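# Pull the lettered cube from the intact shelf strip

## Task

Remove the lettered cube that sits on the one strip of the shelf that is not broken. Until that cube is clear of the shelf, no other strip may be shifted in or out by more than a small amount, or the task fails. After that, keep the cube motionless in the air, well above the table and in front of the shelf.

## Robot and tools

Robot: two xArm7-style arms, left_arm and right_arm, each with a parallel two-finger gripper and a wrist camera. The names are labels, not image sides. left_arm's base is at (+0.034, +0.321, 0) m and right_arm's at (+0.032, -0.324, 0) m, both turned slightly about z.

Frame: one shared scene frame. The origin sits on the table top midway between the arms, +x points out over the table, +z points up, and left_arm is on the +y side. All positions are in metres and all quaternions are written w first (qw, qx, qy, qz).

Gripper geometry: the fingers extend along the gripper's own +z axis and close along its y axis. The reported end_effector_position is the point between the pads with the fingers shut, roughly 2 cm short of the tips; closing pushes the tips about 10 mm further along +z. Opening is a number in [-1, 1]: +1 is wide open (0.084 m), -1 is shut. grip_measured in a result is the actual finger opening on the same scale. To hold something, keep commanding a value clearly below grip_measured; the larger the gap, the harder the squeeze (up to about 24 N per pad). Closing fast can hit hard.

Row format: every commanded pose is one row of 16 numbers, always for both arms: left_arm x, y, z, qw, qx, qy, qz, opening, then right_arm x, y, z, qw, qx, qy, qz, opening. The x, y, z and quaternion are an absolute target pose for that gripper's end_effector_position and orientation in the scene frame, not an offset. An arm meant to stay still must be sent its last reported pose and its desired opening each time; reuse a fixed quaternion you chose rather than copying a drifted one. A row is refused if a target lies more than 0.6 m from that arm's last reported position along any of its gripper axes.

Tools:
- execute_actions(actions, pictures): actions is a list with at most one item. An empty list just returns the state. An item with "rows" (1 to 15 rows of 16 numbers) and "steps" (up to 15, default 15, each 1/30 s) plays one row per step, repeating the last row. An item with only "steps" (up to 300) is a wait counted from the previous result. pictures (true/false) chooses whether camera images come back.
- move(target, speed): target is one 16-number row as above; each gripper follows a straight line from where it is to its pose, both arms finishing together, over 0.5 to 10 s. speed is the path top speed in m/s, 0.002 to 0.5 (default 0.25); turning is capped at twice that in rad/s. Paths ignore obstacles and the other arm, and grippers may lag, stray or overshoot the speed, especially near full reach. The opening is sent when the move begins. The result adds a "move:" line with the ending (done, off_target, moving, held, fault) and which limits acted (paced = target clipped; held = some steps blocked, after which the arm can jump fast), plus each gripper's remaining distance.
- wait(seconds): 0 to 10 s of running with nothing new sent.
- zoom_image(camera, region): enlarges [x0, y0, x1, y1] pixels (at most 504 x 504) of the latest image from cam_head_left, cam_head_right, cam_left_wrist or cam_right_wrist; all are 896x504.
- show_instructions(): shows the scene's reference pictures.
- read_manual(section): licence texts only.
- finished_scene(scene): ends and grades the current scene; pass its number. It cannot be undone, so call it only once the cube is held steady.

Control behaviour: each step the commanded pose is clamped to within 70 mm and 16 degrees of the measured pose, then solved by damped IK with position favoured over orientation. After an action ends the arm only continues to its last clamped pose, so a distant target may take several calls; read the reported pose and send the remainder. The result's "Hand target" line shows where each arm is currently being driven. Joints move at most 3.14 rad/s. Printed hand positions can be slightly off, more so at long reach. The simulation keeps running while you compose a reply.

Result lines: the state line gives, per arm, position, quaternion and linear/angular velocities. "pose unreachable" means the clearance check altered or blocked that arm's command; HELD marks steps where a row (or part) was not sent. A torque fault (contact torque at a joint's load limit: 45.5 N m waist/shoulder, 27.3 upper arm roll/elbow/forearm roll, 18.2 wrist joints, load included) stops the arm, backs it off and freezes it 10 s. MOTOR HOT appears from 65 °C; at 80 °C an OVER-TEMPERATURE FAULT brakes that arm until cool, so avoid long heavy holds.

Things to avoid: shoving any strip other than the intact one before the cube is out; knocking anything off the table; arms colliding or pressing on each other; fast moves into contact or targets set far past a contact point; dropping or letting the cube slip. Objects may occasionally get a small random push. Approach slowly, grip the cube firmly, withdraw along the strip, then lift it high in front of the shelf and keep commanding the same pose so it stays still.

Each tool is called after "Request:" as name([rows], argument=value, ...), one row to a line, values as JSON.

Reference images:

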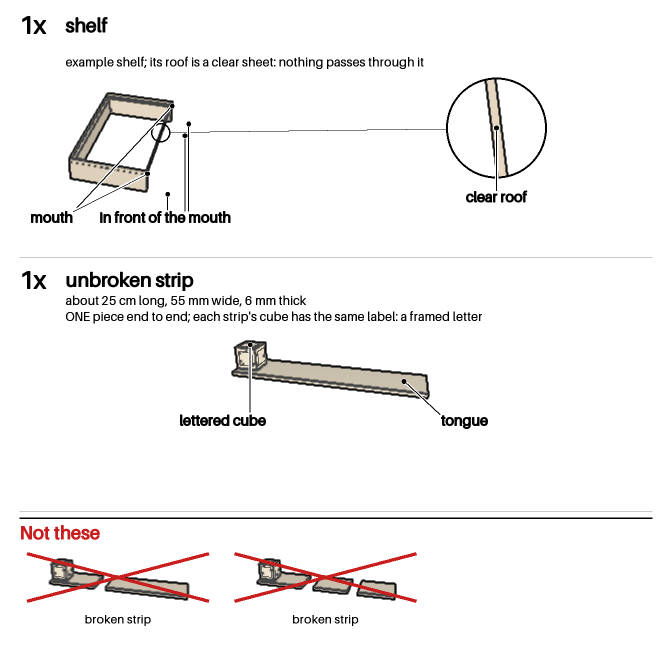

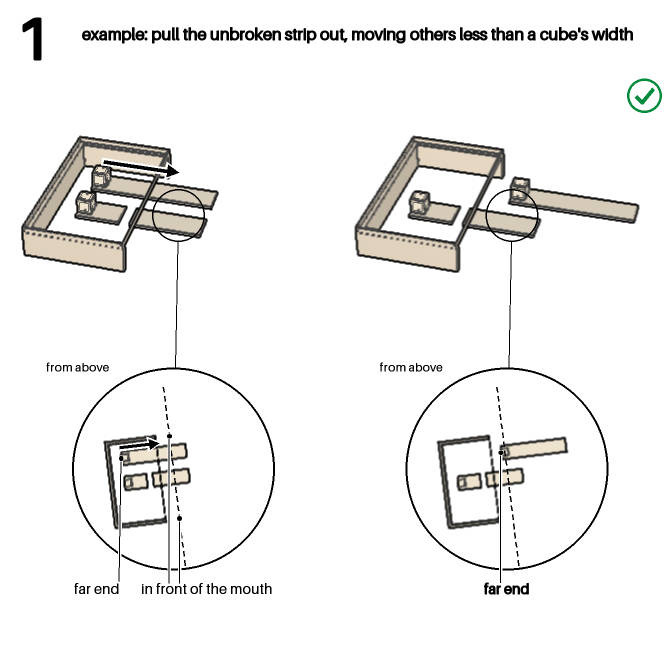

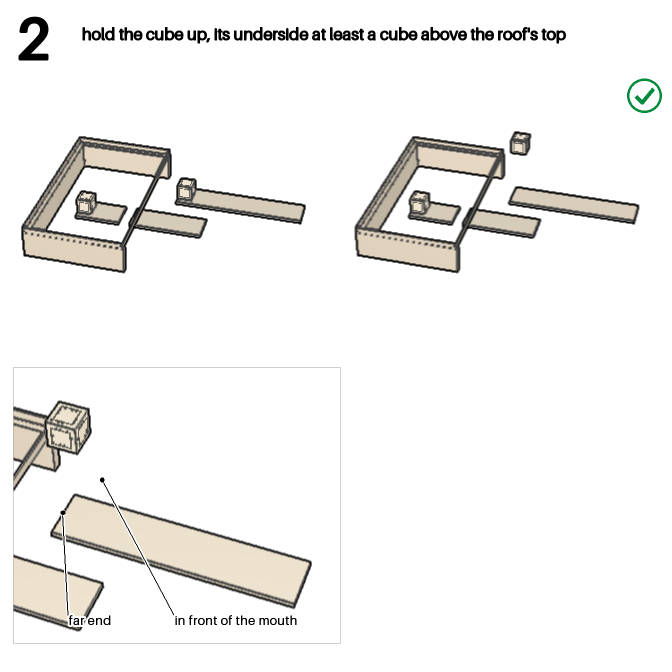

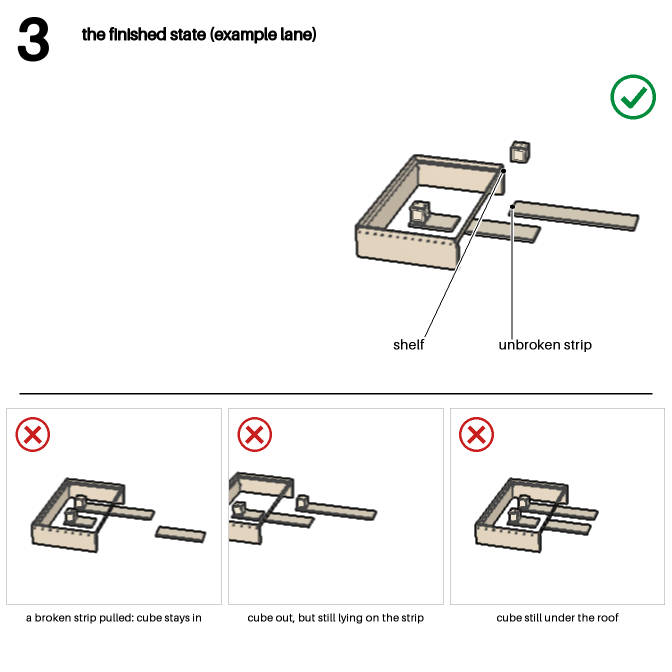

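## Session

Request:
execute_actions(actions=[])

Scene clock: 0.00 s of 4200.00 s.
left_arm: end_effector_position=(+0.1021, +0.0594, +0.1555) grip_measured=+1.00 end_effector_quat_wxyz=(-0.357, +0.229, +0.726, -0.542) end_effector_velocity=(+0.000, +0.000, +0.000) end_effector_angular_velocity=(-0.000, +0.001, +0.001) | right_arm: end_effector_position=(+0.3783, -0.0073, +0.3887) grip_measured=+1.00 end_effector_quat_wxyz=(-0.454, +0.595, +0.660, -0.065) end_effector_velocity=(+0.000, -0.000, -0.000) end_effector_angular_velocity=(-0.000, -0.000, -0.001)
Joint positions: left_arm=[-1.969 -1.467  1.851  0.293  0.31   0.969  2.974  0.084] | right_arm=[ 0.52   0.326 -0.339  1.768  0.876  2.059 -1.255  0.084]
Joint velocities: left_arm=[ 0.001 -0.    -0.    -0.    -0.001  0.    -0.    -0.   ] | right_arm=[-0.  0. -0. -0. -0. -0.  0. -0.]
Hand target (left_arm): +0.102, +0.059, +0.156; -0.357, +0.229, +0.726, -0.542
Hand target (right_arm): +0.378, -0.007, +0.389; -0.454, +0.595, +0.660, -0.065

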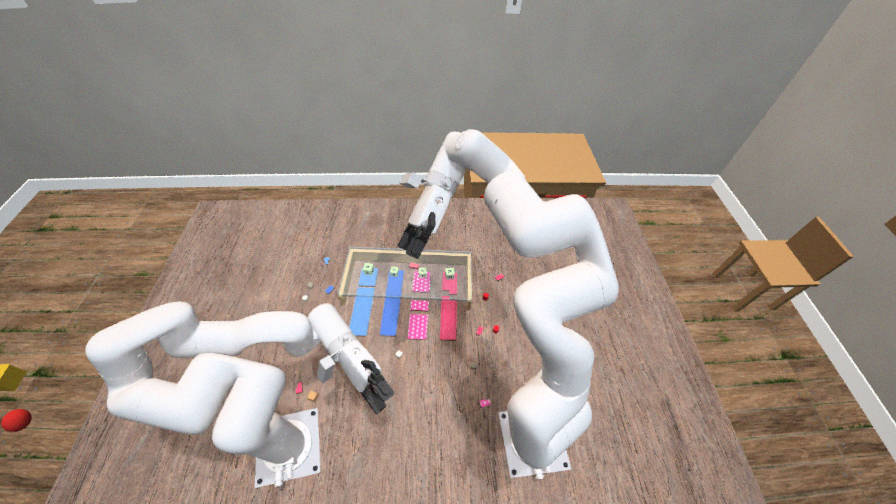

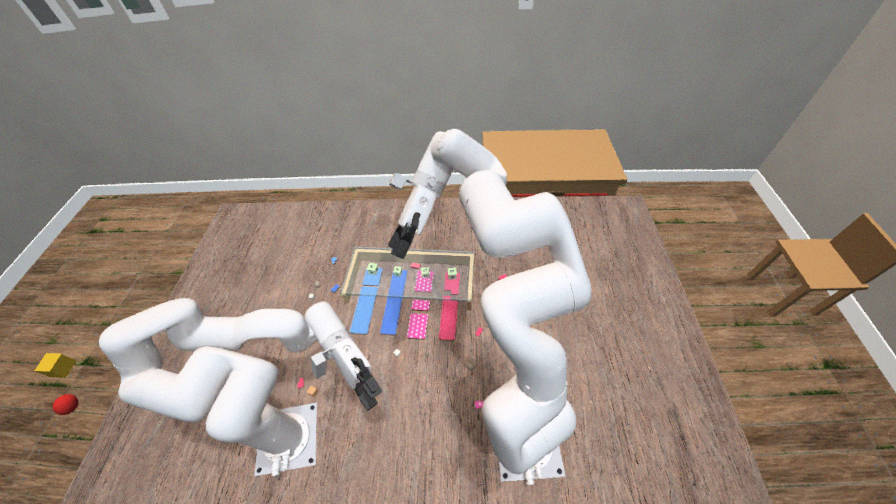

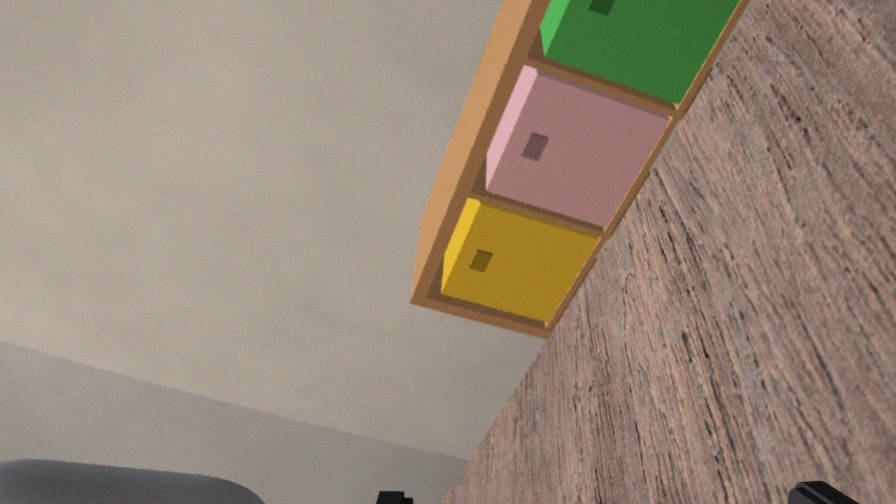

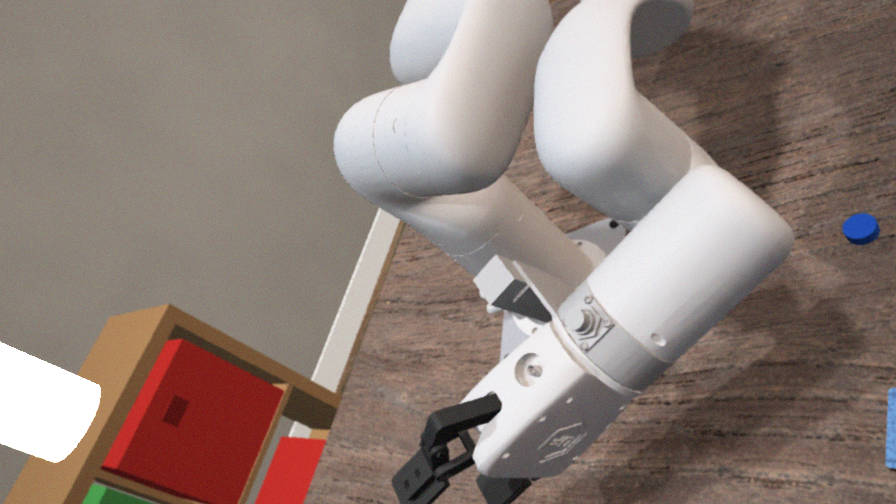

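Request:
move(target=[0.15,0.45,0.3,0,1,0,0,1,0.38,0.02,0.3,0,1,0,0,1])

Scene clock: 7.37 s of 4200.00 s.
left_arm: end_effector_position=(+0.1209, +0.2132, +0.2121) grip_measured=+1.00 end_effector_quat_wxyz=(-0.267, +0.688, +0.541, -0.403) end_effector_velocity=(+0.000, +0.000, -0.000) end_effector_angular_velocity=(+0.000, -0.000, -0.000) | right_arm: end_effector_position=(+0.3806, +0.0203, +0.3002) grip_measured=+1.00 end_effector_quat_wxyz=(-0.000, +1.000, -0.001, -0.000) end_effector_velocity=(-0.001, +0.000, +0.000) end_effector_angular_velocity=(-0.001, -0.001, -0.003)
Joint positions: left_arm=[-1.984 -1.59   1.301  0.56   0.322  1.873  3.462  0.084] | right_arm=[ 0.839  0.037 -0.138  1.367  0.006  1.331  0.778  0.084]
Joint velocities: left_arm=[ 0.  0.  0.  0.  0. -0.  0. -0.] | right_arm=[ 0.001 -0.     0.001  0.001 -0.001  0.002  0.006  0.   ]
Hand target (left_arm): +0.121, +0.213, +0.212; -0.267, +0.688, +0.541, -0.403
Hand target (right_arm): +0.380, +0.020, +0.300; +0.000, +1.000, -0.001, -0.000
Off the commanded pose (left_arm): 0.254 m, 93 deg; position and orientation clipped at the last step of the last action.
Off the commanded pose (right_arm): 0.001 m, 0 deg.
move: held (left_arm); limits=paced,held; held on 105 of 173 steps (left_arm), including the last (left_arm)
pose unreachable (left arm): on one or more control steps of this call this arm could not follow its commanded pose, so it was not sent that pose on those steps. On the call's last step it was still not sent that pose. It may still have moved: this result reports where it is.
cause: the commanded pose would bring two parts of the arm too close to each other (its gripper and another part of the arm, with joints 3 (upper arm roll) to 7 (wrist roll) between them).

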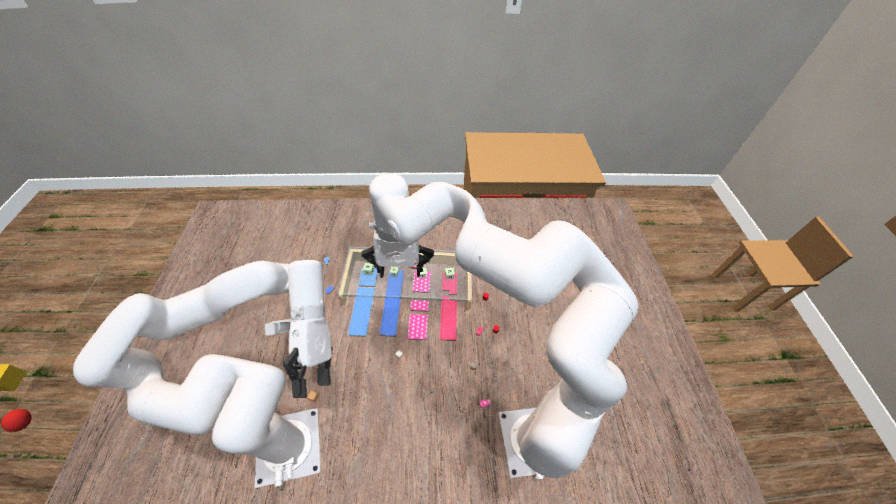

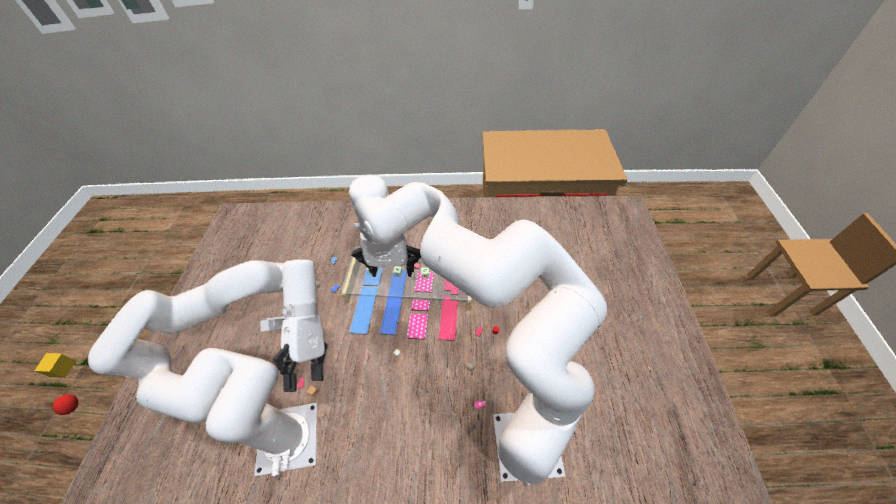

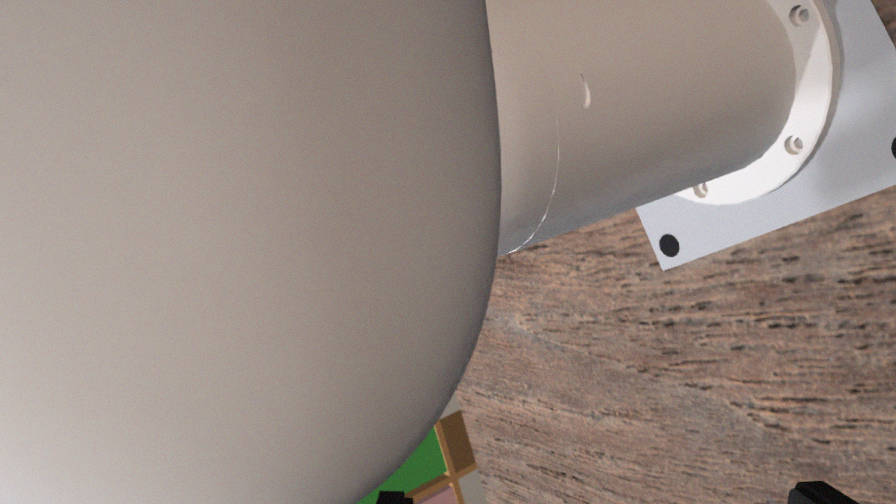

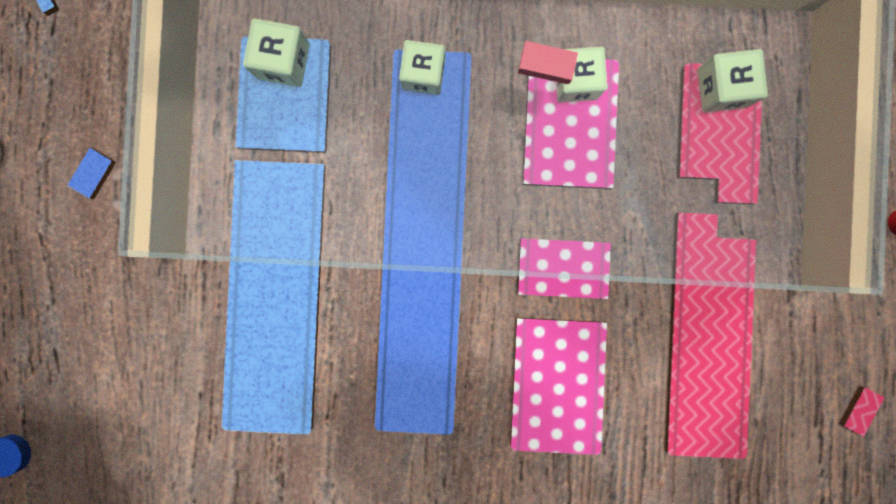

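Request:
move(target=[0.1209,0.2132,0.2121,-0.267,0.688,0.541,-0.403,1,0.354,0.073,0.06,0,0.9997,-0.023,0,0.7])

Request:
move(target=[0.1209,0.2132,0.2121,-0.267,0.688,0.541,-0.403,1,0.354,0.073,0.019,0,0.9997,-0.023,0,0.7], speed=0.05)

Request:
move(target=[0.1209,0.2132,0.2121,-0.267,0.688,0.541,-0.403,1,0.354,0.073,0.019,0,0.9997,-0.023,0,-0.5])

Scene clock: 13.37 s of 4200.00 s.
left_arm: end_effector_position=(+0.1209, +0.2132, +0.2121) grip_measured=+1.00 end_effector_quat_wxyz=(-0.267, +0.688, +0.541, -0.403) end_effector_velocity=(-0.000, +0.000, +0.000) end_effector_angular_velocity=(-0.000, +0.001, -0.001) | right_arm: end_effector_position=(+0.3548, +0.0742, +0.0606) grip_measured=+0.70 end_effector_quat_wxyz=(-0.001, +1.000, -0.023, -0.000) end_effector_velocity=(-0.004, -0.001, -0.006) end_effector_angular_velocity=(-0.009, +0.009, +0.004)
Joint positions: left_arm=[-1.984 -1.59   1.301  0.56   0.321  1.873  3.462  0.084] | right_arm=[ 0.894  0.371 -0.083  1.079  0.048  0.709  0.902  0.073]
Joint velocities: left_arm=[-0.    -0.    -0.     0.    -0.001  0.001 -0.     0.   ] | right_arm=[ 0.002  0.009  0.003 -0.005  0.001 -0.001 -0.    -0.   ]
Hand target (left_arm): +0.121, +0.213, +0.212; -0.267, +0.688, +0.541, -0.403
Hand target (right_arm): +0.354, +0.074, +0.060; -0.000, +1.000, -0.023, -0.001
Off the commanded pose (left_arm): 0.000 m, 0 deg.
Off the commanded pose (right_arm): 0.002 m, 0 deg.
After step 90, 1.50 s passed at rest.
move: done

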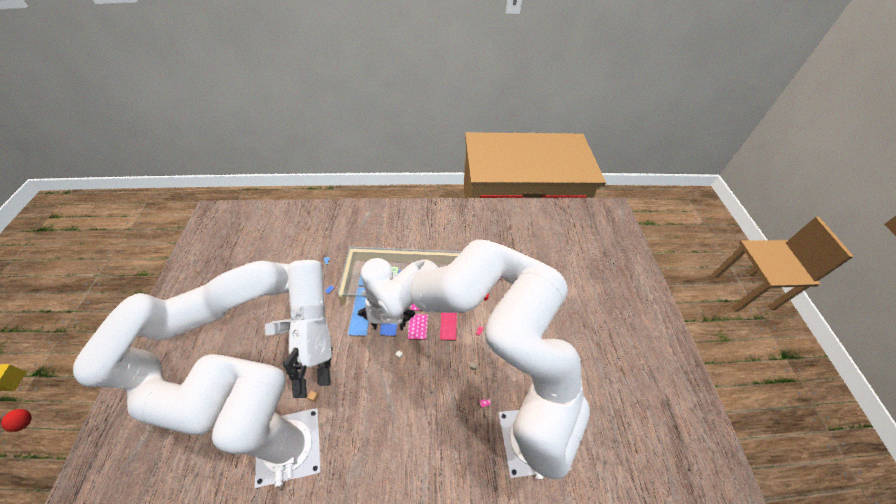

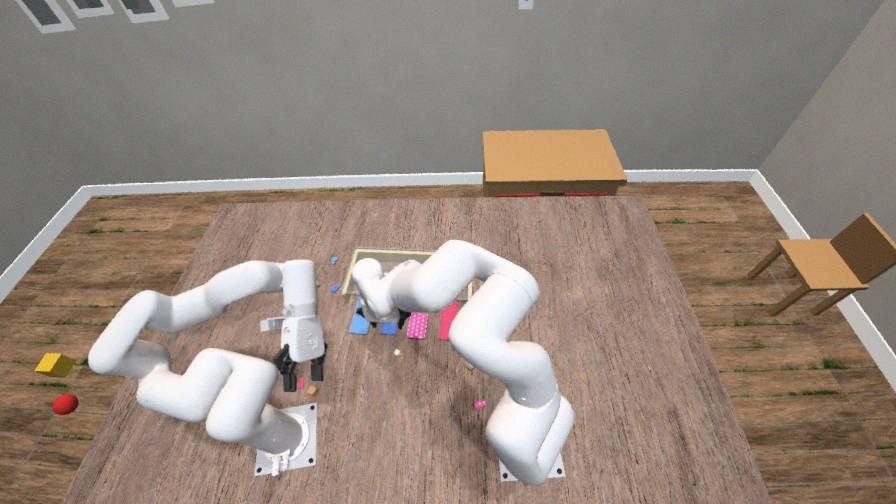

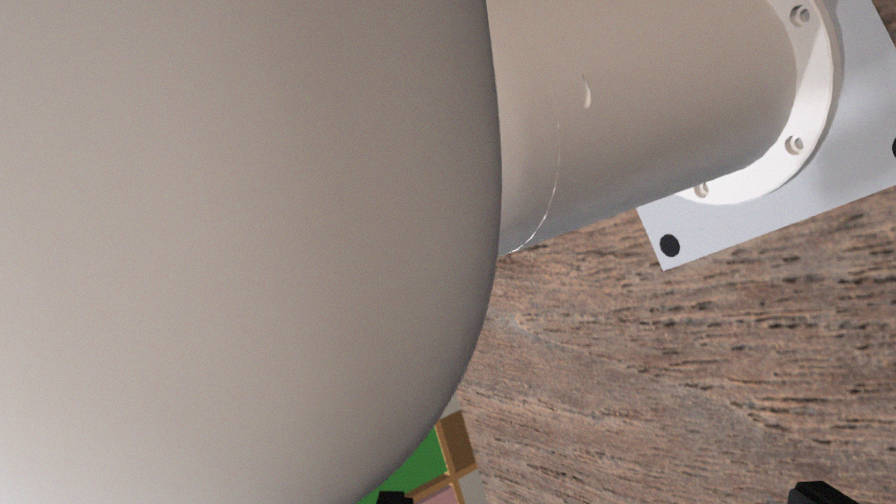

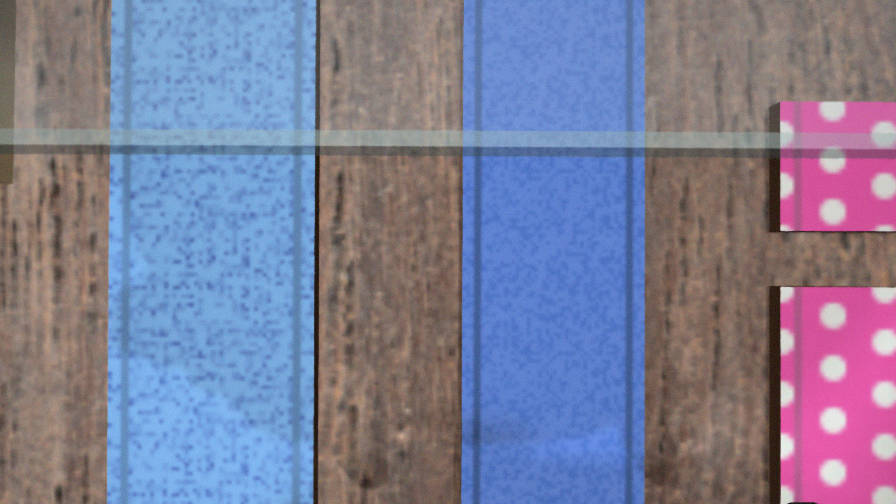

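Scene clock: 14.50 s of 4200.00 s.
left_arm: end_effector_position=(+0.1209, +0.2132, +0.2121) grip_measured=+1.00 end_effector_quat_wxyz=(-0.267, +0.688, +0.541, -0.403) end_effector_velocity=(-0.000, +0.000, +0.000) end_effector_angular_velocity=(+0.000, +0.001, -0.000) | right_arm: end_effector_position=(+0.3542, +0.0733, +0.0192) grip_measured=+0.70 end_effector_quat_wxyz=(-0.000, +1.000, -0.023, +0.000) end_effector_velocity=(+0.001, +0.002, +0.001) end_effector_angular_velocity=(+0.004, -0.004, +0.000)
Joint positions: left_arm=[-1.984 -1.59   1.301  0.56   0.321  1.873  3.462  0.084] | right_arm=[ 0.89   0.457 -0.076  1.066  0.059  0.61   0.894  0.073]
Joint velocities: left_arm=[ 0.001  0.    -0.     0.    -0.001  0.001  0.     0.   ] | right_arm=[ 0.    -0.    -0.     0.002  0.    -0.004  0.     0.   ]
Hand target (left_arm): +0.121, +0.213, +0.212; -0.267, +0.688, +0.541, -0.403
Hand target (right_arm): +0.354, +0.073, +0.019; -0.000, +1.000, -0.023, -0.000
Off the commanded pose (left_arm): 0.000 m, 0 deg.
Off the commanded pose (right_arm): 0.000 m, 0 deg.
move: done

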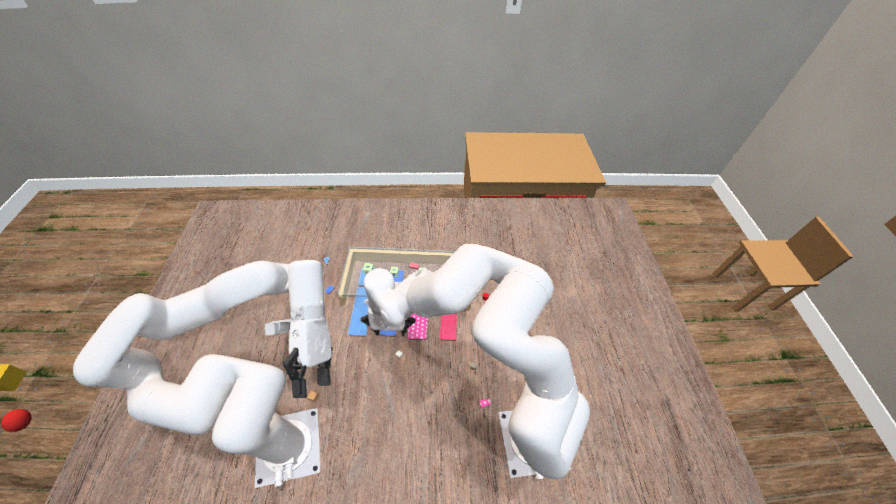

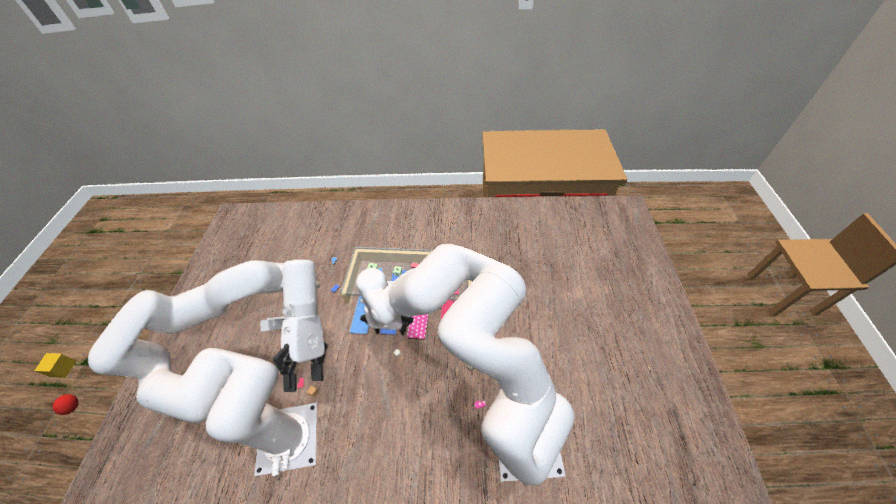

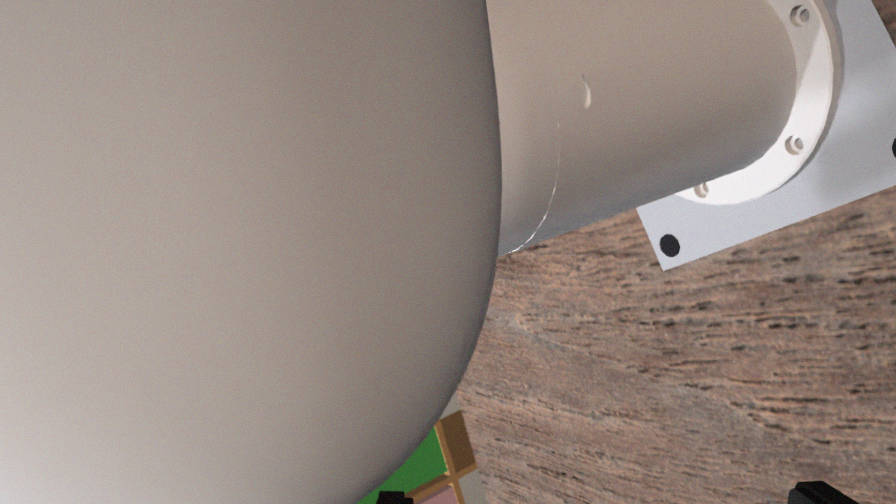

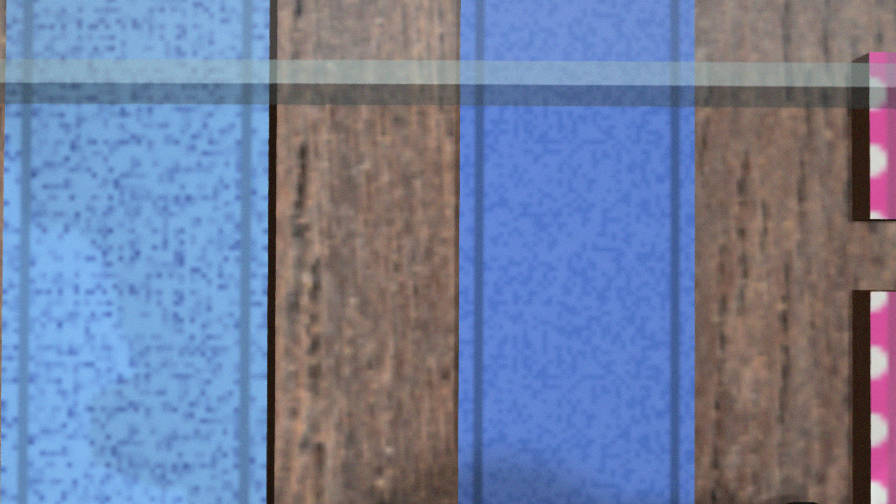

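Scene clock: 15.20 s of 4200.00 s.
left_arm: end_effector_position=(+0.1209, +0.2132, +0.2121) grip_measured=+1.00 end_effector_quat_wxyz=(-0.267, +0.688, +0.541, -0.403) end_effector_velocity=(-0.000, +0.000, +0.000) end_effector_angular_velocity=(+0.001, +0.000, -0.001) | right_arm: end_effector_position=(+0.3550, +0.0747, +0.0210) grip_measured=+0.13 end_effector_quat_wxyz=(-0.002, +1.000, -0.023, +0.002) end_effector_velocity=(-0.001, -0.001, -0.001) end_effector_angular_velocity=(-0.002, +0.002, +0.000)
Joint positions: left_arm=[-1.984 -1.59   1.301  0.56   0.321  1.873  3.462  0.084] | right_arm=[ 0.89   0.455 -0.076  1.067  0.059  0.609  0.894  0.05 ]
Joint velocities: left_arm=[ 0.     0.    -0.001 -0.    -0.001  0.001 -0.    -0.   ] | right_arm=[-0.     0.     0.    -0.002  0.     0.    -0.     0.   ]
Hand target (left_arm): +0.121, +0.213, +0.212; -0.267, +0.688, +0.541, -0.403
Hand target (right_arm): +0.354, +0.073, +0.019; +0.000, +1.000, -0.023, +0.000
Off the commanded pose (left_arm): 0.000 m, 0 deg.
Off the commanded pose (right_arm): 0.003 m, 0 deg.
move: done

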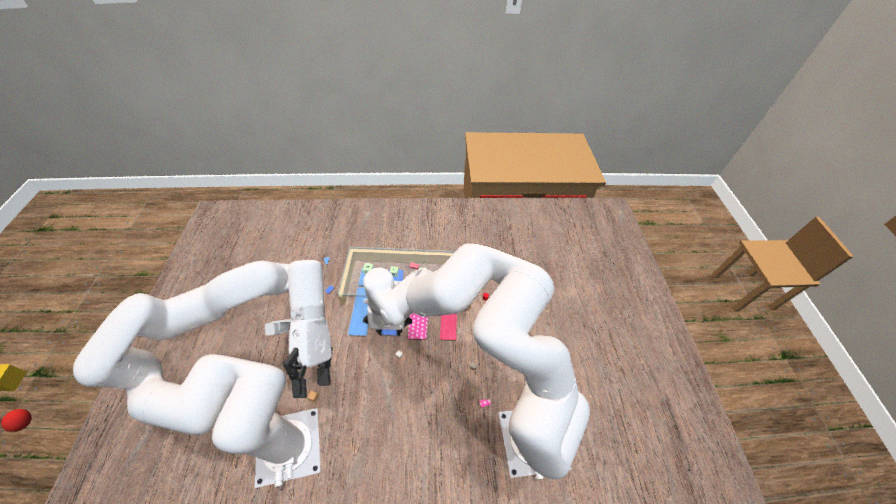

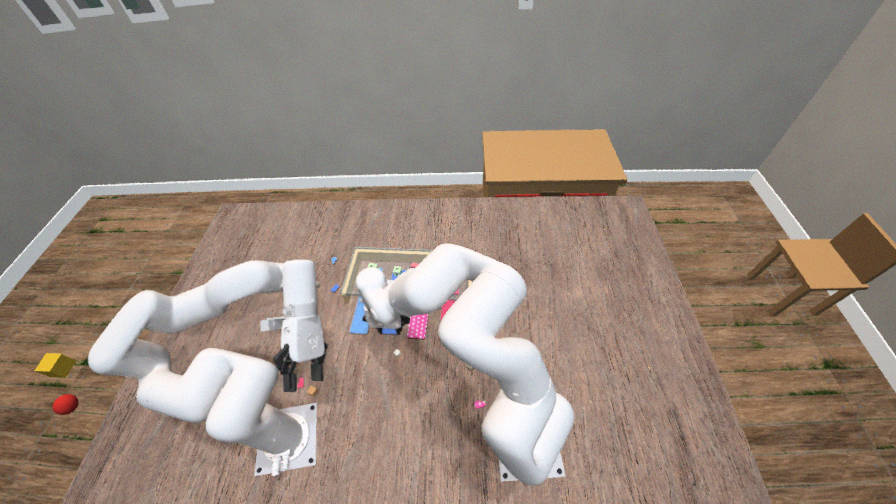

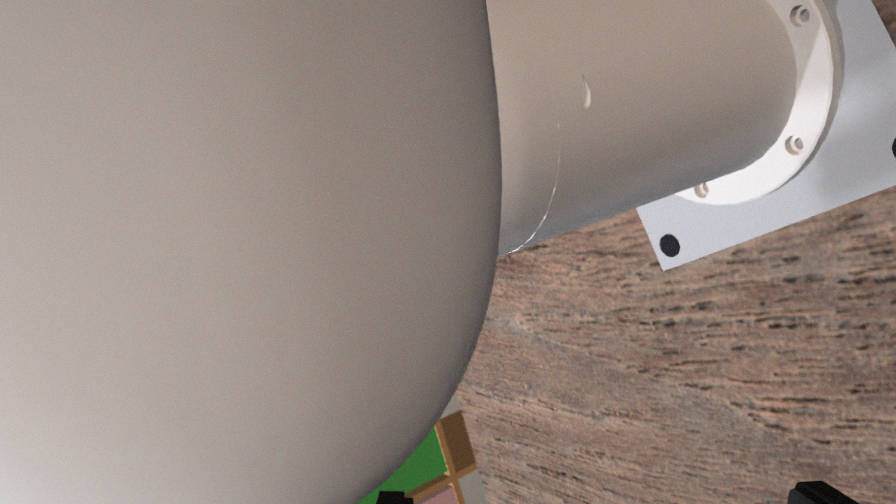

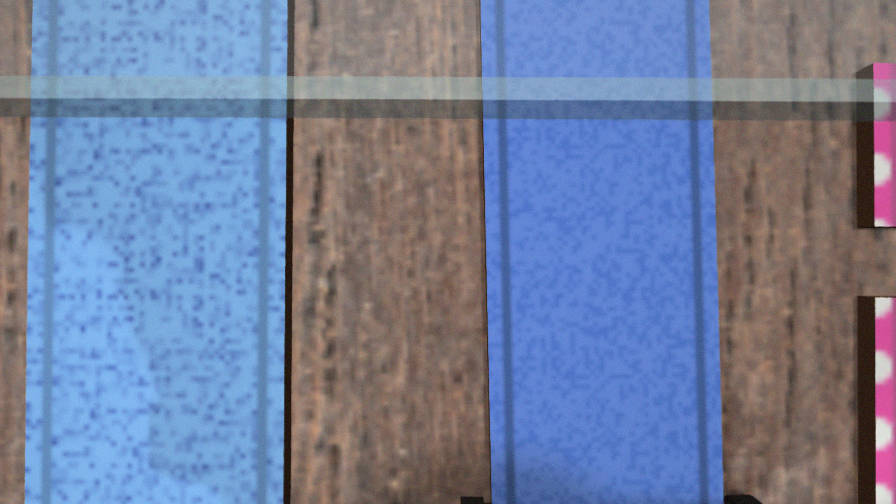

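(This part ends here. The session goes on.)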